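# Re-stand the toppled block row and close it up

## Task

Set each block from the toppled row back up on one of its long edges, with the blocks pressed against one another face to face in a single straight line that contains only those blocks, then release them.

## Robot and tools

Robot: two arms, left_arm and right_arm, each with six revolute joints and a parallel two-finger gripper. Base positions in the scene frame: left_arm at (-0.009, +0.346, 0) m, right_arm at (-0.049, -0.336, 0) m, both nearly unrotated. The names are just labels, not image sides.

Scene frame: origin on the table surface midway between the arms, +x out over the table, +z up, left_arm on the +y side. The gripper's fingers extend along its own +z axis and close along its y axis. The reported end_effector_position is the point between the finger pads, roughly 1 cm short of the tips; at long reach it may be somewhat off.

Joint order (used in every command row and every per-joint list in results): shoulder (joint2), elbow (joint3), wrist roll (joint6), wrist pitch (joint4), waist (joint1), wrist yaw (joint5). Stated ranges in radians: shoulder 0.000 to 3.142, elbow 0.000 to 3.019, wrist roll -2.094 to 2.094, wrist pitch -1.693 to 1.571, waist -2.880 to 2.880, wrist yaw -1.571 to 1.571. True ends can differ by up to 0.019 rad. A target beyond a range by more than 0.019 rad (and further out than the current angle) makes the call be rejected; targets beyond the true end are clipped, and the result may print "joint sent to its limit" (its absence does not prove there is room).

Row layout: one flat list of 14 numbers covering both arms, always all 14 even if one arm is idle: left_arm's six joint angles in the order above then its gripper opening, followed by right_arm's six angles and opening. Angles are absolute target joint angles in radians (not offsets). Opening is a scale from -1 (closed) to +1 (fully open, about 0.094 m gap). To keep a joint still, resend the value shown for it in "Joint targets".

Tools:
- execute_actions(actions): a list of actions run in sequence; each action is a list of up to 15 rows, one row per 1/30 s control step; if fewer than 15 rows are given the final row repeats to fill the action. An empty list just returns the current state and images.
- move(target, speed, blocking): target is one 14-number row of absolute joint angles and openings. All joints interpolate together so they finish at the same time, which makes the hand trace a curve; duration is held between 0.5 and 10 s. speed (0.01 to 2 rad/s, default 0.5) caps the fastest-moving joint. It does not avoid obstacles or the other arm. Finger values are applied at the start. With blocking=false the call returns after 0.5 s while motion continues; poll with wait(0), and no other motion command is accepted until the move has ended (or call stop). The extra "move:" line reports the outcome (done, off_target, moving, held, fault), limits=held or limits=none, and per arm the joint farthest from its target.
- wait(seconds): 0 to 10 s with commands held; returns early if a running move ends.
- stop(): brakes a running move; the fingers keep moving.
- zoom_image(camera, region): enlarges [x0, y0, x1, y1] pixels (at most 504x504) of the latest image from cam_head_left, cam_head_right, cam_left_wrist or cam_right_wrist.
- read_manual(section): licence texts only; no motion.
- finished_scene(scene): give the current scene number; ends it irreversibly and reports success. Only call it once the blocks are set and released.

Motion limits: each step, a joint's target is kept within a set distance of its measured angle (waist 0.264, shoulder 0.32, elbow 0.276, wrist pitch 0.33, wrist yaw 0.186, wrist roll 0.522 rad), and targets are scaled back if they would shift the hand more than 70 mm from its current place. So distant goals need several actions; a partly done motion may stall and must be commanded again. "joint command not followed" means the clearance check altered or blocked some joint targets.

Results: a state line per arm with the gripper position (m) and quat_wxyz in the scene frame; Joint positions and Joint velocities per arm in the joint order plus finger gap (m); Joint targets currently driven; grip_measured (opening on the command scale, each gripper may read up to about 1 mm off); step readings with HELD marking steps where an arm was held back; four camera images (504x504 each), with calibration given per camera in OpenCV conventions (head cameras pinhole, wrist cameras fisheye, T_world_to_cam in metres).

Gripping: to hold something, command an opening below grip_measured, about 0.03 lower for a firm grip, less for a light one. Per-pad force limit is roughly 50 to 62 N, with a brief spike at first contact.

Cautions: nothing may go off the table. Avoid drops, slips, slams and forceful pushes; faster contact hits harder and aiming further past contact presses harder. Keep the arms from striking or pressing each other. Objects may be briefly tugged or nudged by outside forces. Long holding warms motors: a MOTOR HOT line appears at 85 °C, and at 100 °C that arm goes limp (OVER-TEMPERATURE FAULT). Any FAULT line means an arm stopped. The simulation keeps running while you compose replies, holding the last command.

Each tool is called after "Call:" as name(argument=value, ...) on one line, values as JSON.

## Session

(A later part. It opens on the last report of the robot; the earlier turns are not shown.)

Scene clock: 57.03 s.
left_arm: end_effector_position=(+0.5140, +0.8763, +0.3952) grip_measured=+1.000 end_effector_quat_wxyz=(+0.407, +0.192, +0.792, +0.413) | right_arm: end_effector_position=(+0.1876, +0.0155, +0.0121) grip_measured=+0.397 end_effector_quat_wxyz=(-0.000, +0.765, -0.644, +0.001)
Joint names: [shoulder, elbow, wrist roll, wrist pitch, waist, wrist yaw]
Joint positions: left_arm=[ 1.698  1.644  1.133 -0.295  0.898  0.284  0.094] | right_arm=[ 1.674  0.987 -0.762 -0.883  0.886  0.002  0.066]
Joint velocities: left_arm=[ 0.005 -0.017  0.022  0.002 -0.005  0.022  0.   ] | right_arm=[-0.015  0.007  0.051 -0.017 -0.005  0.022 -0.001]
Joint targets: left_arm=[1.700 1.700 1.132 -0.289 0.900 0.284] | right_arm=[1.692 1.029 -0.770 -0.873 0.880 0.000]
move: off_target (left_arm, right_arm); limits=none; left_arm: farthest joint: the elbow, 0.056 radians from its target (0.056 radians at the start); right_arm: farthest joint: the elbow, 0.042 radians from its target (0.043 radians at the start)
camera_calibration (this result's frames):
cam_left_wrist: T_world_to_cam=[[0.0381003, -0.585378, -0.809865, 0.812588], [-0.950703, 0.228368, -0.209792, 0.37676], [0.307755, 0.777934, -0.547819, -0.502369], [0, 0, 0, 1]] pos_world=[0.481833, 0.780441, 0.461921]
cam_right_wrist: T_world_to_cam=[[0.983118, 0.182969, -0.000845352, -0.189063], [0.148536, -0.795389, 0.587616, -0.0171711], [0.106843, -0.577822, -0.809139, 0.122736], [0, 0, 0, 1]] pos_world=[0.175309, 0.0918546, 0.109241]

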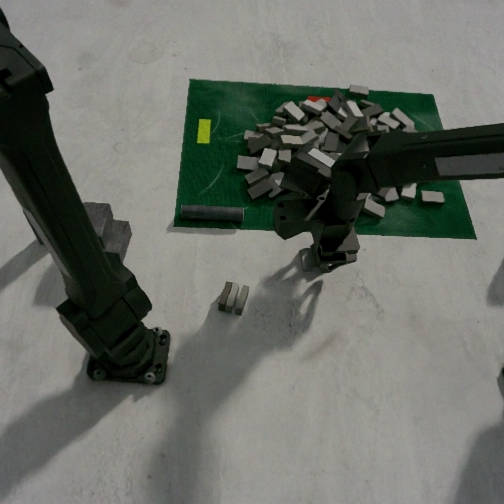

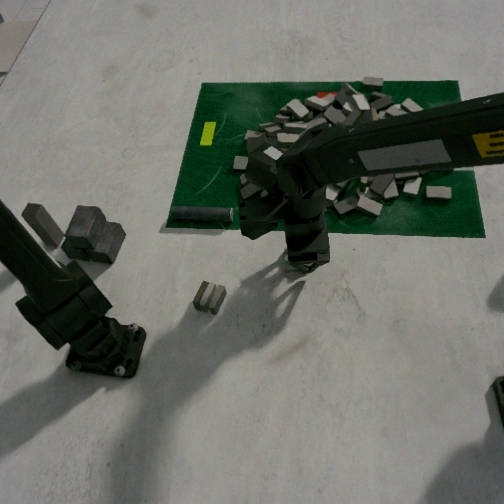

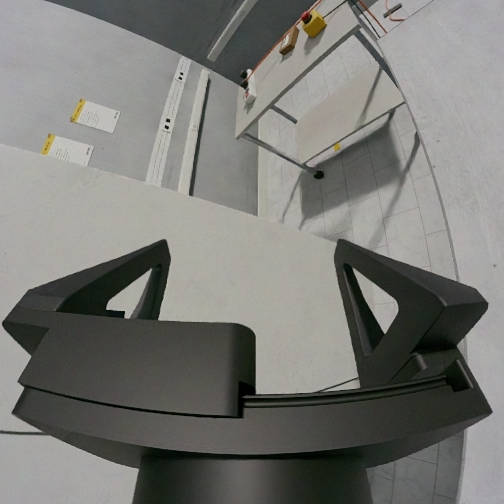

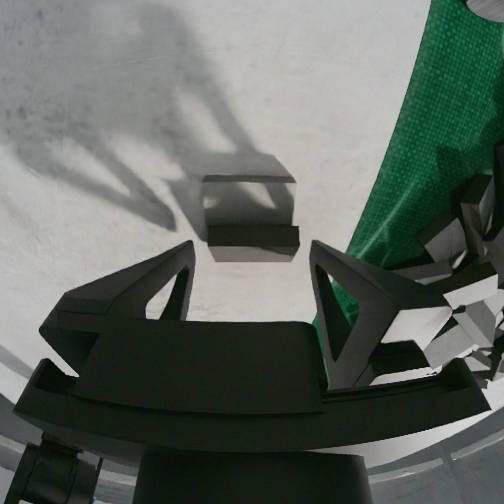

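Call:
move(target=[1.7,1.7,1.132,-0.289,0.9,0.284,1,1.692,1.029,-0.77,-0.873,0.88,0,-0.11])

Call:
move(target=[1.7,1.7,1.132,-0.289,0.9,0.284,1,1.4,1.029,-0.77,-1.05,0.88,0,-0.11], speed=0.4)

Call:
move(target=[1.7,1.7,1.132,-0.289,0.9,0.284,1,1.54,0.618,0,0.17,1.212,0,-0.11], speed=0.7)

Call:
move(target=[1.7,1.7,1.132,-0.289,0.9,0.284,1,1.658,0.618,0,0.295,1.212,0,-0.11], speed=0.1)

Call:
move(target=[1.7,1.7,1.132,-0.289,0.9,0.284,1,1.658,0.618,0,0.295,1.212,0,0.35])

Call:
move(target=[1.7,1.7,1.132,-0.289,0.9,0.284,1,1.32,0.8,0,-0.6,1.212,0,0.4], speed=0.7)

Call:
move(target=[1.7,1.7,1.132,-0.289,0.9,0.284,1,1.65,1.075,-0.735,-0.92,0.915,0,0.4], speed=0.7)

Call:
move(target=[1.7,1.7,1.132,-0.289,0.9,0.284,1,1.744,1.075,-0.735,-0.867,0.915,0,0.4], speed=0.12)

Call:
move(target=[1.7,1.7,1.132,-0.289,0.9,0.284,1,1.744,1.075,-0.735,-0.867,0.915,0,-0.11])

Scene clock: 60.40 s.
left_arm: end_effector_position=(+0.5140, +0.8763, +0.3952) grip_measured=+1.000 end_effector_quat_wxyz=(+0.407, +0.192, +0.792, +0.413) | right_arm: end_effector_position=(+0.1878, +0.0157, +0.0124) grip_measured=-0.061 end_effector_quat_wxyz=(-0.001, +0.765, -0.644, +0.001)
Joint names: [shoulder, elbow, wrist roll, wrist pitch, waist, wrist yaw]
Joint positions: left_arm=[ 1.698  1.644  1.133 -0.295  0.898  0.284  0.094] | right_arm=[ 1.674  0.988 -0.762 -0.883  0.886  0.002  0.044]
Joint velocities: left_arm=[-0.015  0.002 -0.037  0.007 -0.015 -0.081  0.   ] | right_arm=[-0.005 -0.017 -0.007 -0.012 -0.005 -0.007 -0.   ]
Joint targets: left_arm=[1.700 1.700 1.132 -0.289 0.900 0.284] | right_arm=[1.692 1.029 -0.770 -0.873 0.880 0.000]
move: off_target (left_arm, right_arm); limits=none; left_arm: farthest joint: the elbow, 0.056 radians from its target (0.056 radians at the start); right_arm: farthest joint: the elbow, 0.041 radians from its target (0.041 radians at the start)
camera_calibration (this result's frames):
cam_left_wrist: T_world_to_cam=[[0.0381003, -0.585378, -0.809865, 0.812588], [-0.950703, 0.228368, -0.209792, 0.37676], [0.307755, 0.777934, -0.547819, -0.502369], [0, 0, 0, 1]] pos_world=[0.481833, 0.780441, 0.461921]
cam_right_wrist: T_world_to_cam=[[0.983119, 0.182969, -0.0000392456, -0.18938], [0.1481, -0.795637, 0.587391, -0.0170369], [0.107443, -0.577481, -0.809304, 0.122932], [0, 0, 0, 1]] pos_world=[0.175498, 0.0920865, 0.10949]

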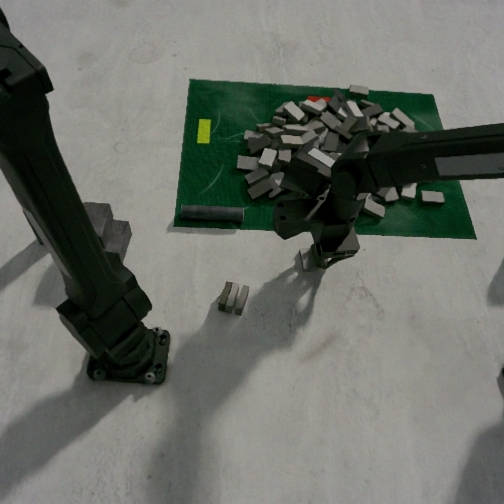

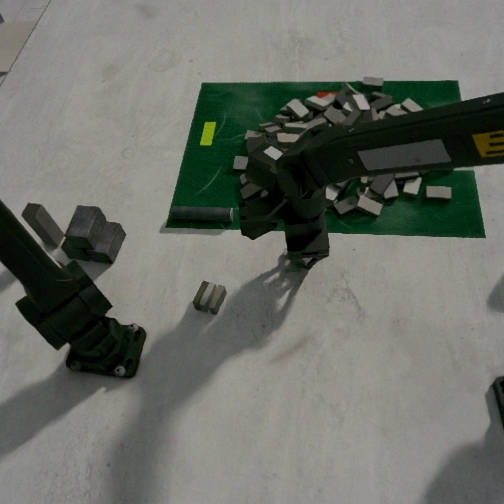

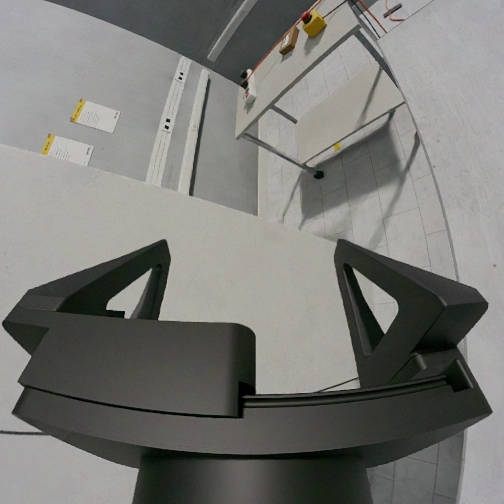

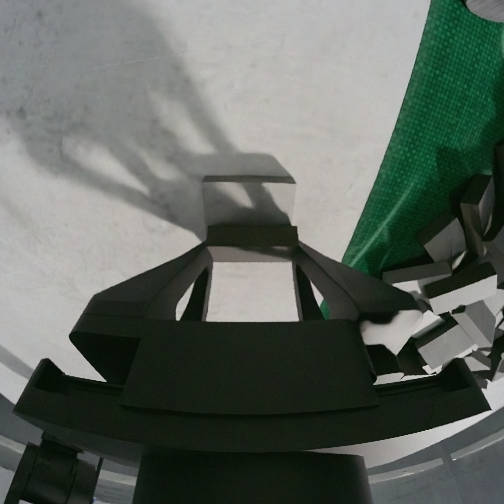

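Scene clock: 61.50 s.
left_arm: end_effector_position=(+0.5140, +0.8763, +0.3952) grip_measured=+1.000 end_effector_quat_wxyz=(+0.407, +0.192, +0.792, +0.413) | right_arm: end_effector_position=(+0.1760, -0.0020, +0.1188) grip_measured=-0.061 end_effector_quat_wxyz=(-0.059, +0.764, -0.643, -0.005)
Joint names: [shoulder, elbow, wrist roll, wrist pitch, waist, wrist yaw]
Joint positions: left_arm=[ 1.698  1.644  1.133 -0.295  0.898  0.284  0.094] | right_arm=[ 1.398  0.988 -0.762 -1.043  0.886  0.002  0.044]
Joint velocities: left_arm=[-0.024 -0.002  0.007 -0.002 -0.015  0.051  0.   ] | right_arm=[-0.005 -0.007 -0.037 -0.007  0.005 -0.051 -0.   ]
Joint targets: left_arm=[1.700 1.700 1.132 -0.289 0.900 0.284] | right_arm=[1.400 1.029 -0.770 -1.050 0.880 0.000]
move: off_target (left_arm, right_arm); limits=none; left_arm: farthest joint: the elbow, 0.056 radians from its target (0.056 radians at the start); right_arm: farthest joint: the elbow, 0.041 radians from its target (0.041 radians at the start)
camera_calibration (this result's frames):
cam_left_wrist: T_world_to_cam=[[0.0381003, -0.585378, -0.809865, 0.812588], [-0.950703, 0.228368, -0.209792, 0.37676], [0.307755, 0.777934, -0.547819, -0.502369], [0, 0, 0, 1]] pos_world=[0.481833, 0.780441, 0.461921]
cam_right_wrist: T_world_to_cam=[[0.980475, 0.17902, 0.0813719, -0.183669], [0.11223, -0.84921, 0.51599, -0.0772078], [0.161474, -0.496783, -0.852721, 0.195895], [0, 0, 0, 1]] pos_world=[0.157116, 0.0646324, 0.221828]

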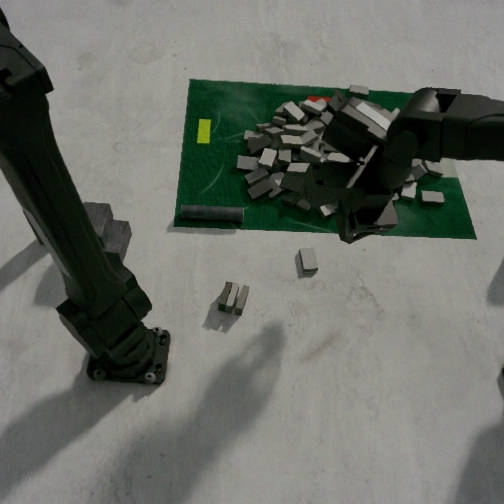

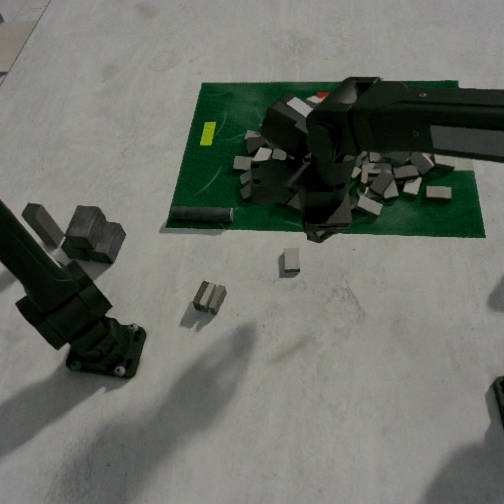

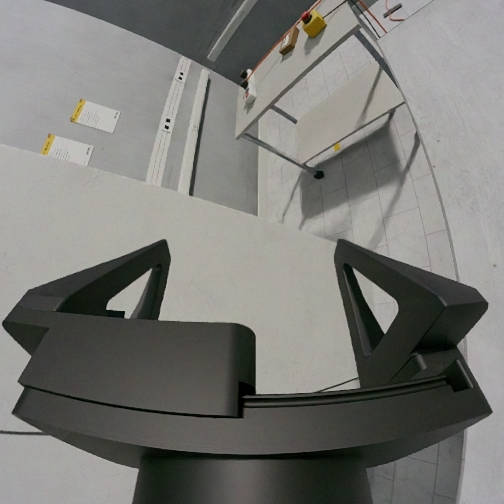

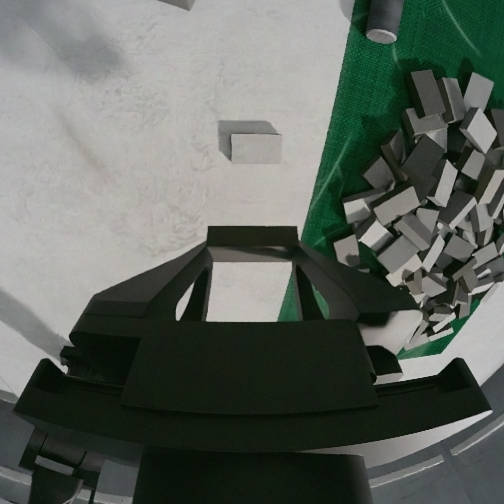

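Scene clock: 64.03 s.
left_arm: end_effector_position=(+0.5140, +0.8763, +0.3952) grip_measured=+1.000 end_effector_quat_wxyz=(+0.407, +0.192, +0.792, +0.413) | right_arm: end_effector_position=(+0.0834, +0.1303, +0.0398) grip_measured=-0.061 end_effector_quat_wxyz=(+0.315, -0.558, +0.731, +0.235)
Joint names: [shoulder, elbow, wrist roll, wrist pitch, waist, wrist yaw]
Joint positions: left_arm=[ 1.698  1.644  1.133 -0.295  0.898  0.284  0.094] | right_arm=[ 1.528  0.616 -0.009  0.15   1.202  0.002  0.044]
Joint velocities: left_arm=[ 0.005  0.002  0.007  0.007 -0.015 -0.007  0.   ] | right_arm=[-0.005 -0.012  0.022 -0.002 -0.024 -0.037  0.   ]
Joint targets: left_arm=[1.700 1.700 1.132 -0.289 0.900 0.284] | right_arm=[1.540 0.618 -0.000 0.170 1.212 0.000]
move: off_target (left_arm); limits=none; left_arm: farthest joint: the elbow, 0.056 radians from its target (0.056 radians at the start); right_arm: farthest joint: the wrist pitch, 0.020 radians from its target (1.213 radians at the start)
camera_calibration (this result's frames):
cam_left_wrist: T_world_to_cam=[[0.0381003, -0.585378, -0.809865, 0.812588], [-0.950703, 0.228368, -0.209792, 0.37676], [0.307755, 0.777934, -0.547819, -0.502369], [0, 0, 0, 1]] pos_world=[0.481833, 0.780441, 0.461921]
cam_right_wrist: T_world_to_cam=[[0.966353, -0.256788, 0.014876, -0.0495333], [-0.250037, -0.951371, -0.179931, 0.157546], [0.0603569, 0.170158, -0.983567, 0.13593], [0, 0, 0, 1]] pos_world=[0.0790547, 0.114035, 0.162781]

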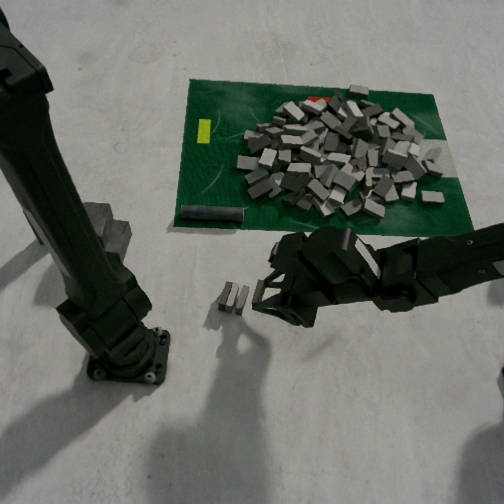

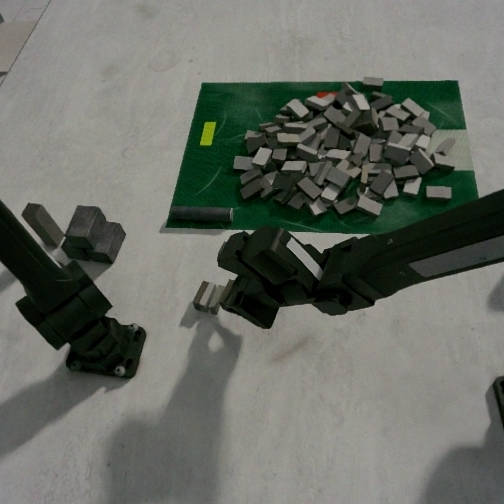

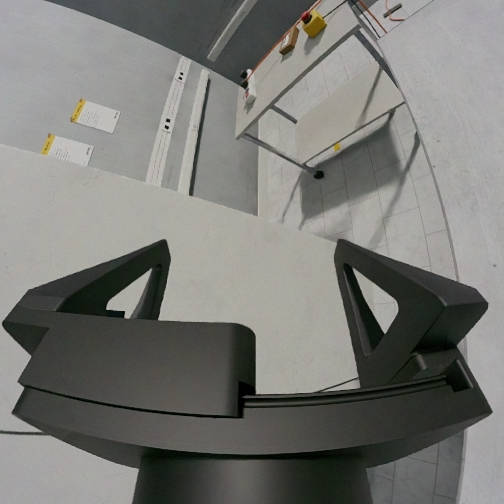

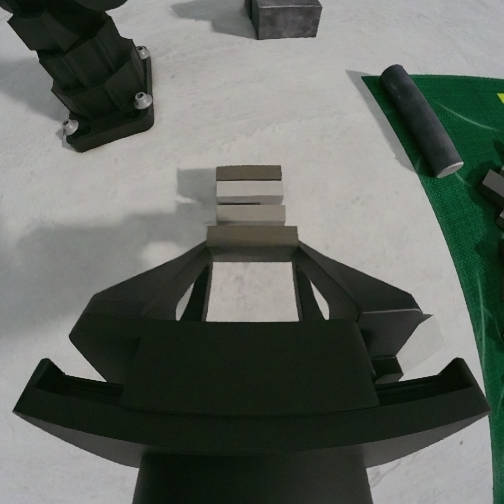

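Scene clock: 65.83 s.
left_arm: end_effector_position=(+0.5140, +0.8763, +0.3952) grip_measured=+1.000 end_effector_quat_wxyz=(+0.407, +0.192, +0.792, +0.413) | right_arm: end_effector_position=(+0.0858, +0.1390, +0.0083) grip_measured=-0.061 end_effector_quat_wxyz=(+0.319, -0.556, +0.729, +0.238)
Joint names: [shoulder, elbow, wrist roll, wrist pitch, waist, wrist yaw]
Joint positions: left_arm=[ 1.698  1.644  1.133 -0.295  0.898  0.284  0.094] | right_arm=[ 1.643  0.616 -0.008  0.275  1.202  0.002  0.044]
Joint velocities: left_arm=[-0.005 -0.007  0.037 -0.017 -0.015  0.154  0.   ] | right_arm=[-0.024 -0.002 -0.066 -0.002  0.005 -0.051  0.001]
Joint targets: left_arm=[1.700 1.700 1.132 -0.289 0.900 0.284] | right_arm=[1.658 0.618 0.000 0.295 1.212 0.000]
move: off_target (left_arm); limits=none; left_arm: farthest joint: the elbow, 0.056 radians from its target (0.056 radians at the start); right_arm: farthest joint: the wrist pitch, 0.020 radians from its target (0.145 radians at the start)
camera_calibration (this result's frames):
cam_left_wrist: T_world_to_cam=[[0.0381003, -0.585378, -0.809865, 0.812588], [-0.950703, 0.228368, -0.209792, 0.37676], [0.307755, 0.777934, -0.547819, -0.502369], [0, 0, 0, 1]] pos_world=[0.481833, 0.780441, 0.461921]
cam_right_wrist: T_world_to_cam=[[0.966185, -0.257443, 0.0144705, -0.0490883], [-0.250117, -0.949377, -0.190063, 0.160492], [0.0626682, 0.180016, -0.981665, 0.101746], [0, 0, 0, 1]] pos_world=[0.081194, 0.121414, 0.131094]

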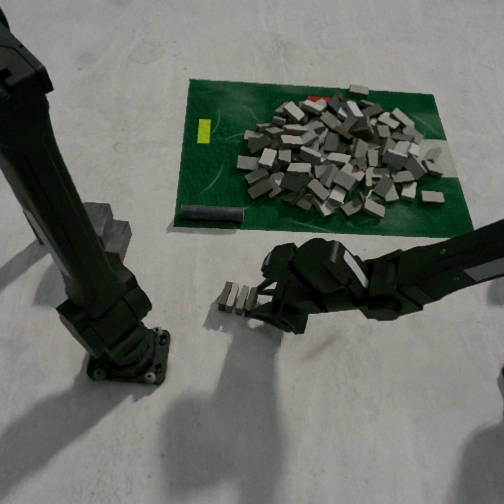

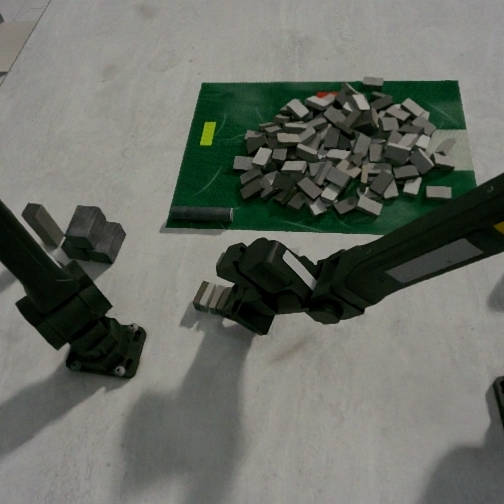

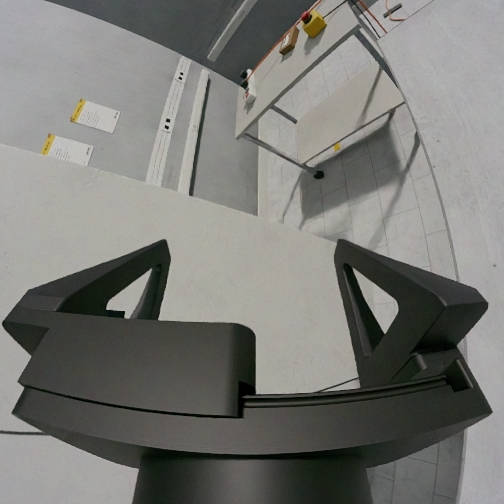

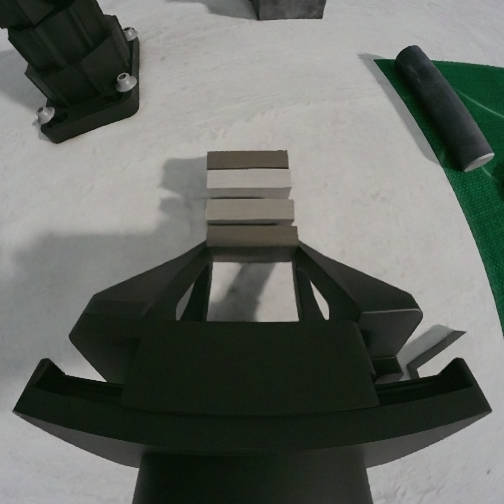

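Scene clock: 66.53 s.
left_arm: end_effector_position=(+0.5140, +0.8763, +0.3952) grip_measured=+1.000 end_effector_quat_wxyz=(+0.407, +0.192, +0.792, +0.413) | right_arm: end_effector_position=(+0.0860, +0.1397, +0.0091) grip_measured=+0.347 end_effector_quat_wxyz=(+0.321, -0.556, +0.729, +0.240)
Joint names: [shoulder, elbow, wrist roll, wrist pitch, waist, wrist yaw]
Joint positions: left_arm=[ 1.698  1.644  1.133 -0.295  0.898  0.284  0.094] | right_arm=[ 1.643  0.616 -0.008  0.28   1.202  0.002  0.063]
Joint velocities: left_arm=[ 0.005  0.002 -0.066  0.002 -0.005 -0.022  0.   ] | right_arm=[-0.024 -0.002 -0.022  0.002 -0.005 -0.022  0.   ]
Joint targets: left_arm=[1.700 1.700 1.132 -0.289 0.900 0.284] | right_arm=[1.658 0.618 -0.000 0.295 1.212 -0.000]
move: off_target (left_arm); limits=none; left_arm: farthest joint: the elbow, 0.056 radians from its target (0.056 radians at the start); right_arm: farthest joint: the shoulder, 0.015 radians from its target (0.015 radians at the start)
camera_calibration (this result's frames):
cam_left_wrist: T_world_to_cam=[[0.0381003, -0.585378, -0.809865, 0.812588], [-0.950703, 0.228368, -0.209792, 0.37676], [0.307755, 0.777934, -0.547819, -0.502369], [0, 0, 0, 1]] pos_world=[0.481833, 0.780441, 0.461921]
cam_right_wrist: T_world_to_cam=[[0.966167, -0.257506, 0.014535, -0.0491012], [-0.249879, -0.94853, -0.194554, 0.161304], [0.0638858, 0.18434, -0.980784, 0.101691], [0, 0, 0, 1]] pos_world=[0.0812498, 0.121612, 0.131833]

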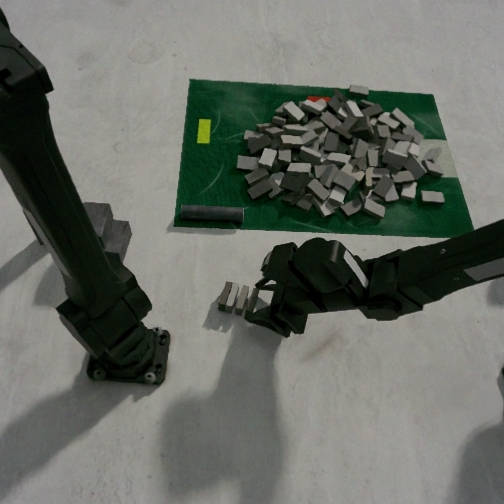

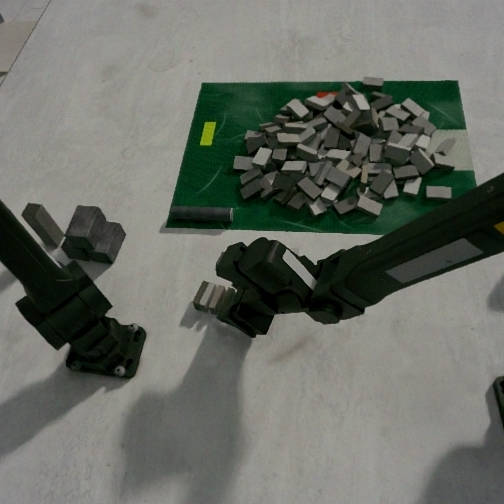

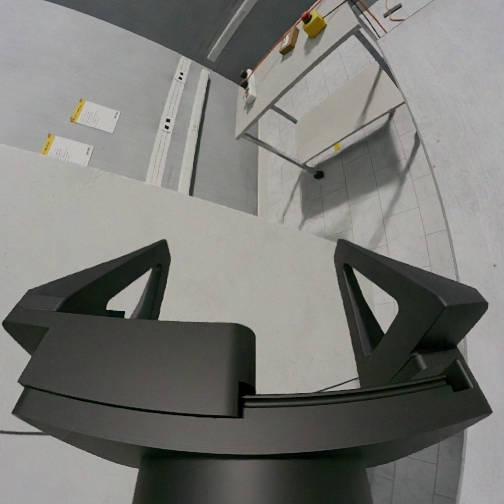

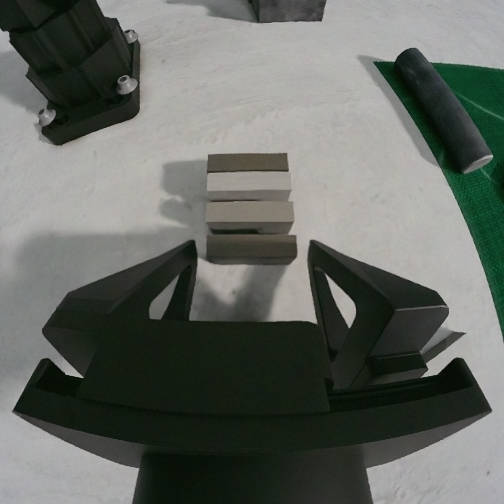

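Scene clock: 68.33 s.
left_arm: end_effector_position=(+0.5140, +0.8763, +0.3952) grip_measured=+1.000 end_effector_quat_wxyz=(+0.407, +0.192, +0.792, +0.413) | right_arm: end_effector_position=(+0.0647, +0.0642, +0.0857) grip_measured=+0.397 end_effector_quat_wxyz=(+0.166, -0.594, +0.778, +0.124)
Joint names: [shoulder, elbow, wrist roll, wrist pitch, waist, wrist yaw]
Joint positions: left_arm=[ 1.698  1.644  1.133 -0.295  0.898  0.284  0.094] | right_arm=[ 1.32   0.757 -0.008 -0.591  1.202  0.002  0.066]
Joint velocities: left_arm=[ 0.005 -0.017 -0.051  0.017 -0.005 -0.007  0.   ] | right_arm=[-0.015  0.002 -0.007 -0.012  0.005  0.037  0.   ]
Joint targets: left_arm=[1.700 1.700 1.132 -0.289 0.900 0.284] | right_arm=[1.320 0.800 0.000 -0.600 1.212 0.000]
move: off_target (left_arm, right_arm); limits=none; left_arm: farthest joint: the elbow, 0.056 radians from its target (0.056 radians at the start); right_arm: farthest joint: the elbow, 0.043 radians from its target (0.184 radians at the start)
camera_calibration (this result's frames):
cam_left_wrist: T_world_to_cam=[[0.0381003, -0.585378, -0.809865, 0.812588], [-0.950703, 0.228368, -0.209792, 0.37676], [0.307755, 0.777934, -0.547819, -0.502369], [0, 0, 0, 1]] pos_world=[0.481833, 0.780441, 0.461921]
cam_right_wrist: T_world_to_cam=[[0.967414, -0.253081, 0.00780648, -0.0489003], [-0.249101, -0.94577, 0.208489, 0.0644601], [-0.0453816, -0.20364, -0.977993, 0.223886], [0, 0, 0, 1]] pos_world=[0.0735243, 0.0941808, 0.205901]

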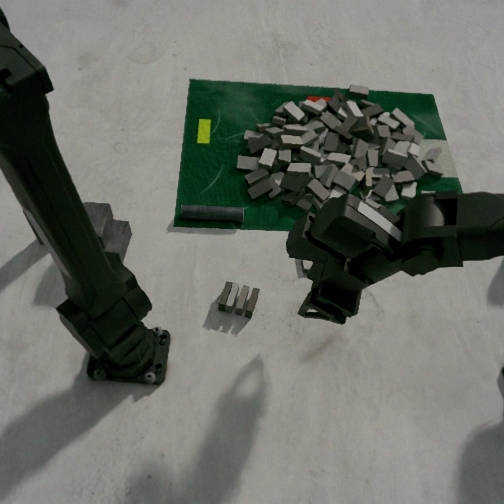

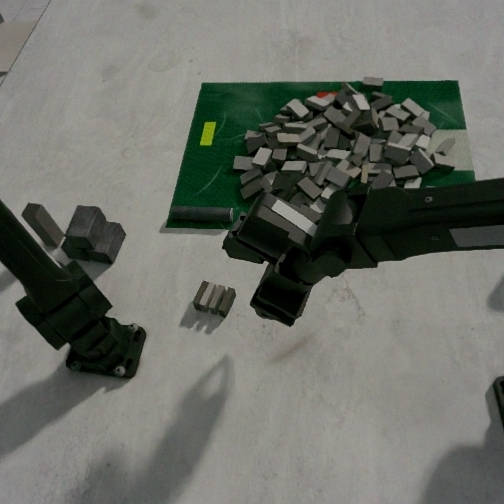

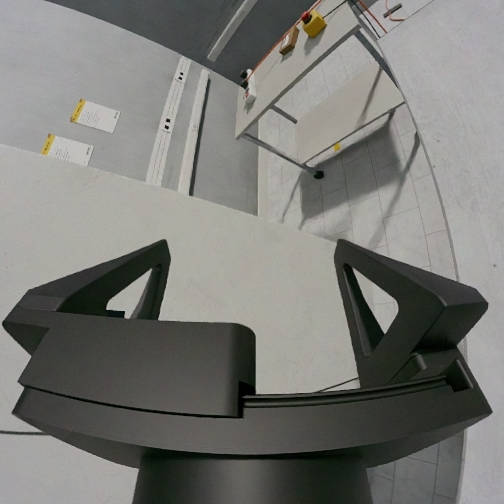

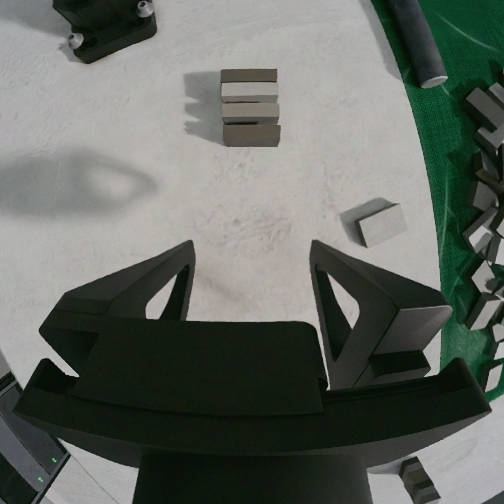

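Scene clock: 70.23 s.
left_arm: end_effector_position=(+0.5140, +0.8763, +0.3952) grip_measured=+1.000 end_effector_quat_wxyz=(+0.407, +0.192, +0.792, +0.413) | right_arm: end_effector_position=(+0.1851, +0.0396, +0.0423) grip_measured=+0.397 end_effector_quat_wxyz=(-0.029, +0.765, -0.644, -0.003)
Joint names: [shoulder, elbow, wrist roll, wrist pitch, waist, wrist yaw]
Joint positions: left_arm=[ 1.698  1.644  1.133 -0.295  0.898  0.284  0.094] | right_arm=[ 1.635  1.033 -0.726 -0.911  0.922  0.002  0.066]
Joint velocities: left_arm=[-0.005  0.002 -0.007 -0.007 -0.015 -0.037  0.   ] | right_arm=[-0.015 -0.012 -0.007  0.002 -0.024 -0.007  0.   ]
Joint targets: left_arm=[1.700 1.700 1.132 -0.289 0.900 0.284] | right_arm=[1.650 1.075 -0.735 -0.920 0.915 -0.000]
move: off_target (left_arm, right_arm); limits=none; left_arm: farthest joint: the elbow, 0.056 radians from its target (0.056 radians at the start); right_arm: farthest joint: the elbow, 0.042 radians from its target (0.318 radians at the start)
camera_calibration (this result's frames):
cam_left_wrist: T_world_to_cam=[[0.0381003, -0.585378, -0.809865, 0.812588], [-0.950703, 0.228368, -0.209792, 0.37676], [0.307755, 0.777934, -0.547819, -0.502369], [0, 0, 0, 1]] pos_world=[0.481833, 0.780441, 0.461921]
cam_right_wrist: T_world_to_cam=[[0.982694, 0.181309, 0.0379449, -0.192499], [0.130536, -0.823157, 0.552605, -0.00944545], [0.131427, -0.538089, -0.832579, 0.156199], [0, 0, 0, 1]] pos_world=[0.169872, 0.111175, 0.142572]

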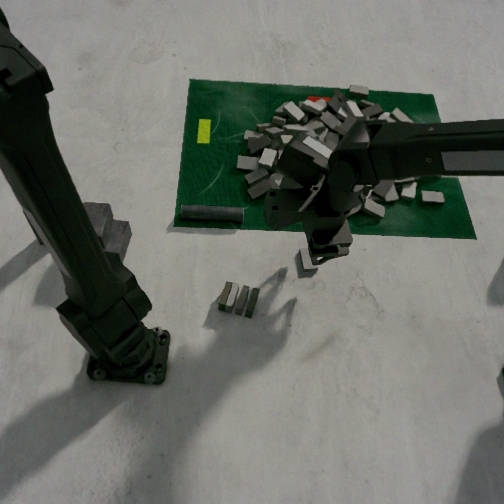

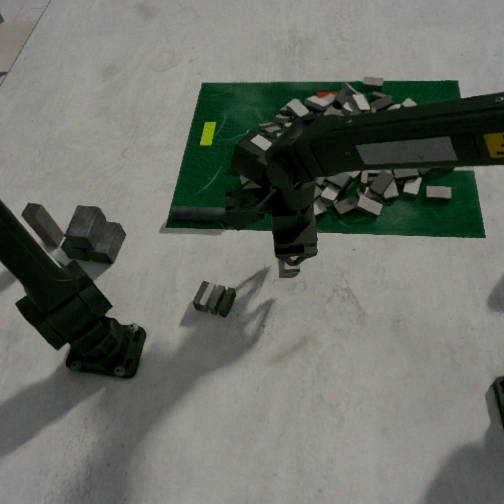

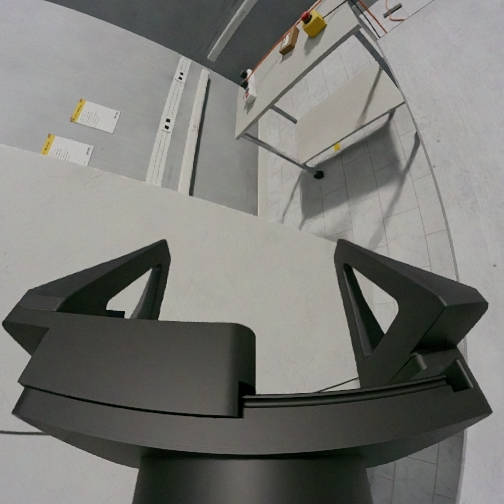

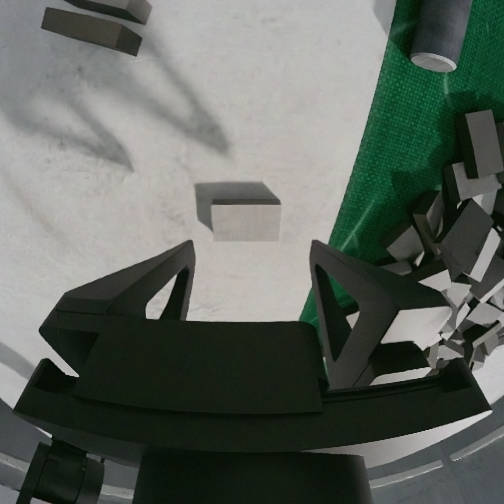

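Scene clock: 71.53 s.
left_arm: end_effector_position=(+0.5140, +0.8763, +0.3952) grip_measured=+1.000 end_effector_quat_wxyz=(+0.407, +0.192, +0.792, +0.413) | right_arm: end_effector_position=(+0.1845, +0.0386, +0.0051) grip_measured=+0.397 end_effector_quat_wxyz=(-0.001, +0.765, -0.644, +0.001)
Joint names: [shoulder, elbow, wrist roll, wrist pitch, waist, wrist yaw]
Joint positions: left_arm=[ 1.698  1.644  1.133 -0.295  0.898  0.284  0.094] | right_arm=[ 1.724  1.033 -0.727 -0.877  0.922  0.002  0.066]
Joint velocities: left_arm=[-0.005 -0.017 -0.007  0.002 -0.005 -0.022  0.   ] | right_arm=[ 0.005 -0.002  0.022 -0.002 -0.005 -0.037  0.001]
Joint targets: left_arm=[1.700 1.700 1.132 -0.289 0.900 0.284] | right_arm=[1.744 1.075 -0.735 -0.867 0.915 -0.000]
move: off_target (left_arm, right_arm); limits=none; left_arm: farthest joint: the elbow, 0.056 radians from its target (0.056 radians at the start); right_arm: farthest joint: the elbow, 0.042 radians from its target (0.042 radians at the start)
camera_calibration (this result's frames):
cam_left_wrist: T_world_to_cam=[[0.0381003, -0.585378, -0.809865, 0.812588], [-0.950703, 0.228368, -0.209792, 0.37676], [0.307755, 0.777934, -0.547819, -0.502369], [0, 0, 0, 1]] pos_world=[0.481833, 0.780441, 0.461921]
cam_right_wrist: T_world_to_cam=[[0.983119, 0.182968, 0.000743646, -0.190299], [0.147748, -0.796256, 0.58664, 0.00601963], [0.107929, -0.576627, -0.809848, 0.130517], [0, 0, 0, 1]] pos_world=[0.172111, 0.114871, 0.102309]

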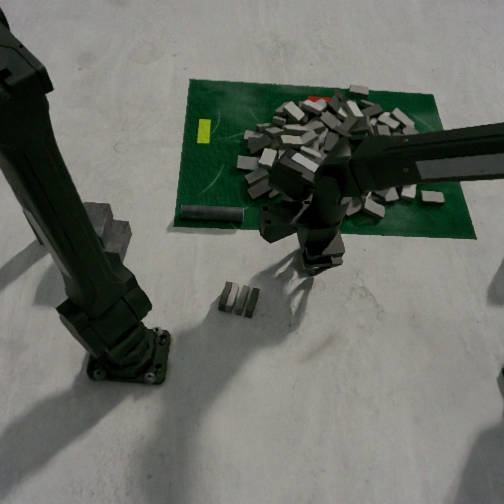

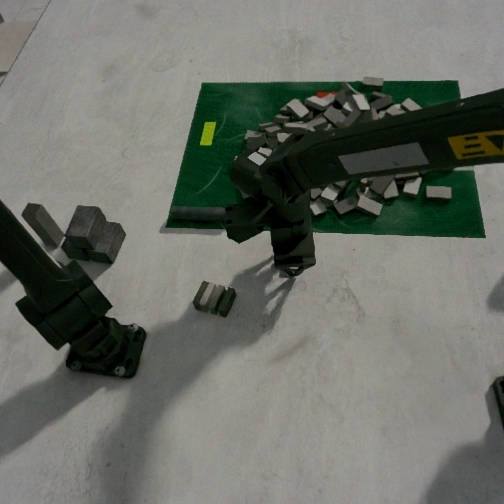

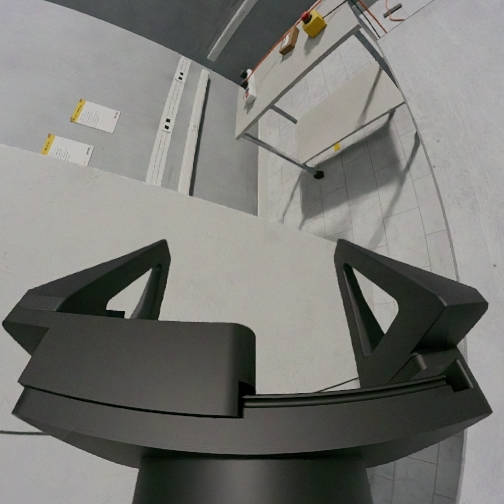

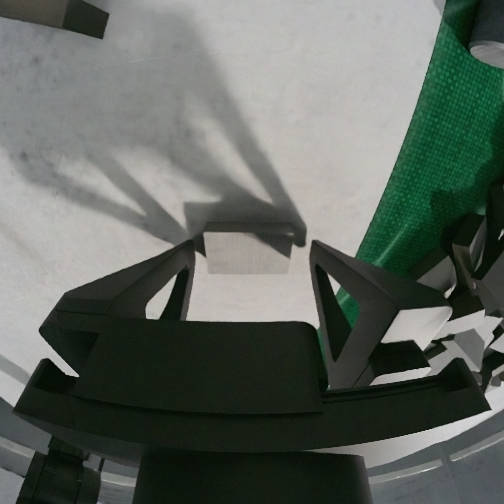

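Scene clock: 72.23 s.
left_arm: end_effector_position=(+0.5140, +0.8763, +0.3952) grip_measured=+1.000 end_effector_quat_wxyz=(+0.407, +0.192, +0.792, +0.413) | right_arm: end_effector_position=(+0.1845, +0.0386, +0.0051) grip_measured=-0.060 end_effector_quat_wxyz=(-0.001, +0.765, -0.644, +0.001)
Joint names: [shoulder, elbow, wrist roll, wrist pitch, waist, wrist yaw]
Joint positions: left_arm=[ 1.698  1.644  1.133 -0.295  0.898  0.284  0.094] | right_arm=[ 1.724  1.033 -0.727 -0.877  0.922  0.002  0.044]
Joint velocities: left_arm=[-0.005  0.012 -0.11   0.002 -0.015 -0.037  0.   ] | right_arm=[-0.005  0.007  0.022  0.007  0.005 -0.022 -0.001]
Joint targets: left_arm=[1.700 1.700 1.132 -0.289 0.900 0.284] | right_arm=[1.744 1.075 -0.735 -0.867 0.915 0.000]
move: off_target (left_arm, right_arm); limits=none; left_arm: farthest joint: the elbow, 0.056 radians from its target (0.056 radians at the start); right_arm: farthest joint: the elbow, 0.042 radians from its target (0.042 radians at the start)
camera_calibration (this result's frames):
cam_left_wrist: T_world_to_cam=[[0.0381003, -0.585378, -0.809865, 0.812588], [-0.950703, 0.228368, -0.209792, 0.37676], [0.307755, 0.777934, -0.547819, -0.502369], [0, 0, 0, 1]] pos_world=[0.481833, 0.780441, 0.461921]
cam_right_wrist: T_world_to_cam=[[0.983119, 0.182968, 0.000743646, -0.190299], [0.147748, -0.796256, 0.58664, 0.00601963], [0.107929, -0.576627, -0.809848, 0.130517], [0, 0, 0, 1]] pos_world=[0.172111, 0.114871, 0.102309]

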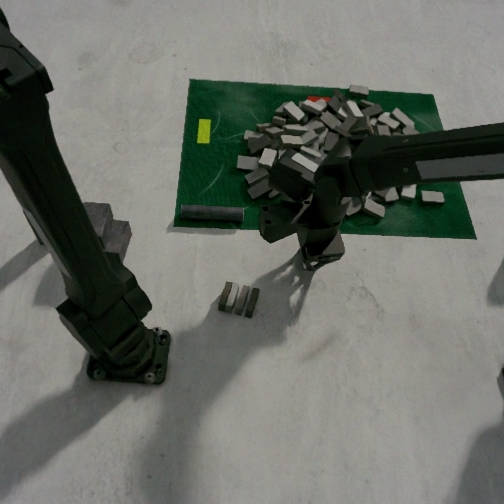

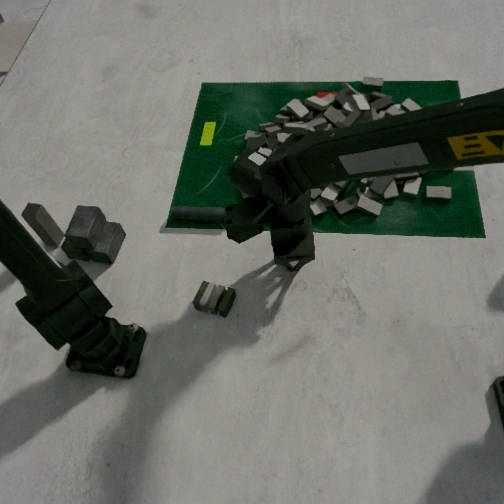

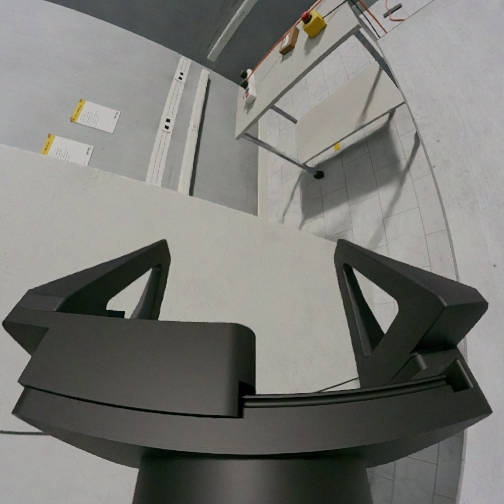

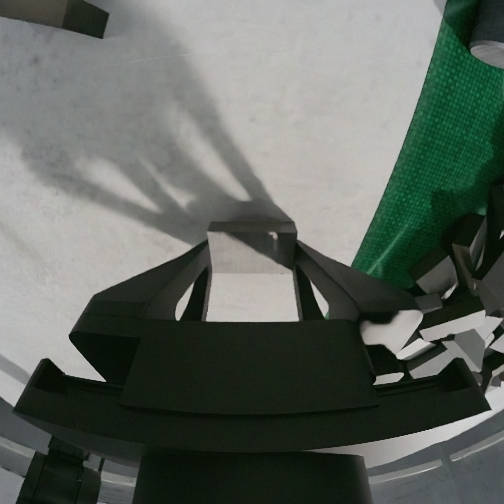

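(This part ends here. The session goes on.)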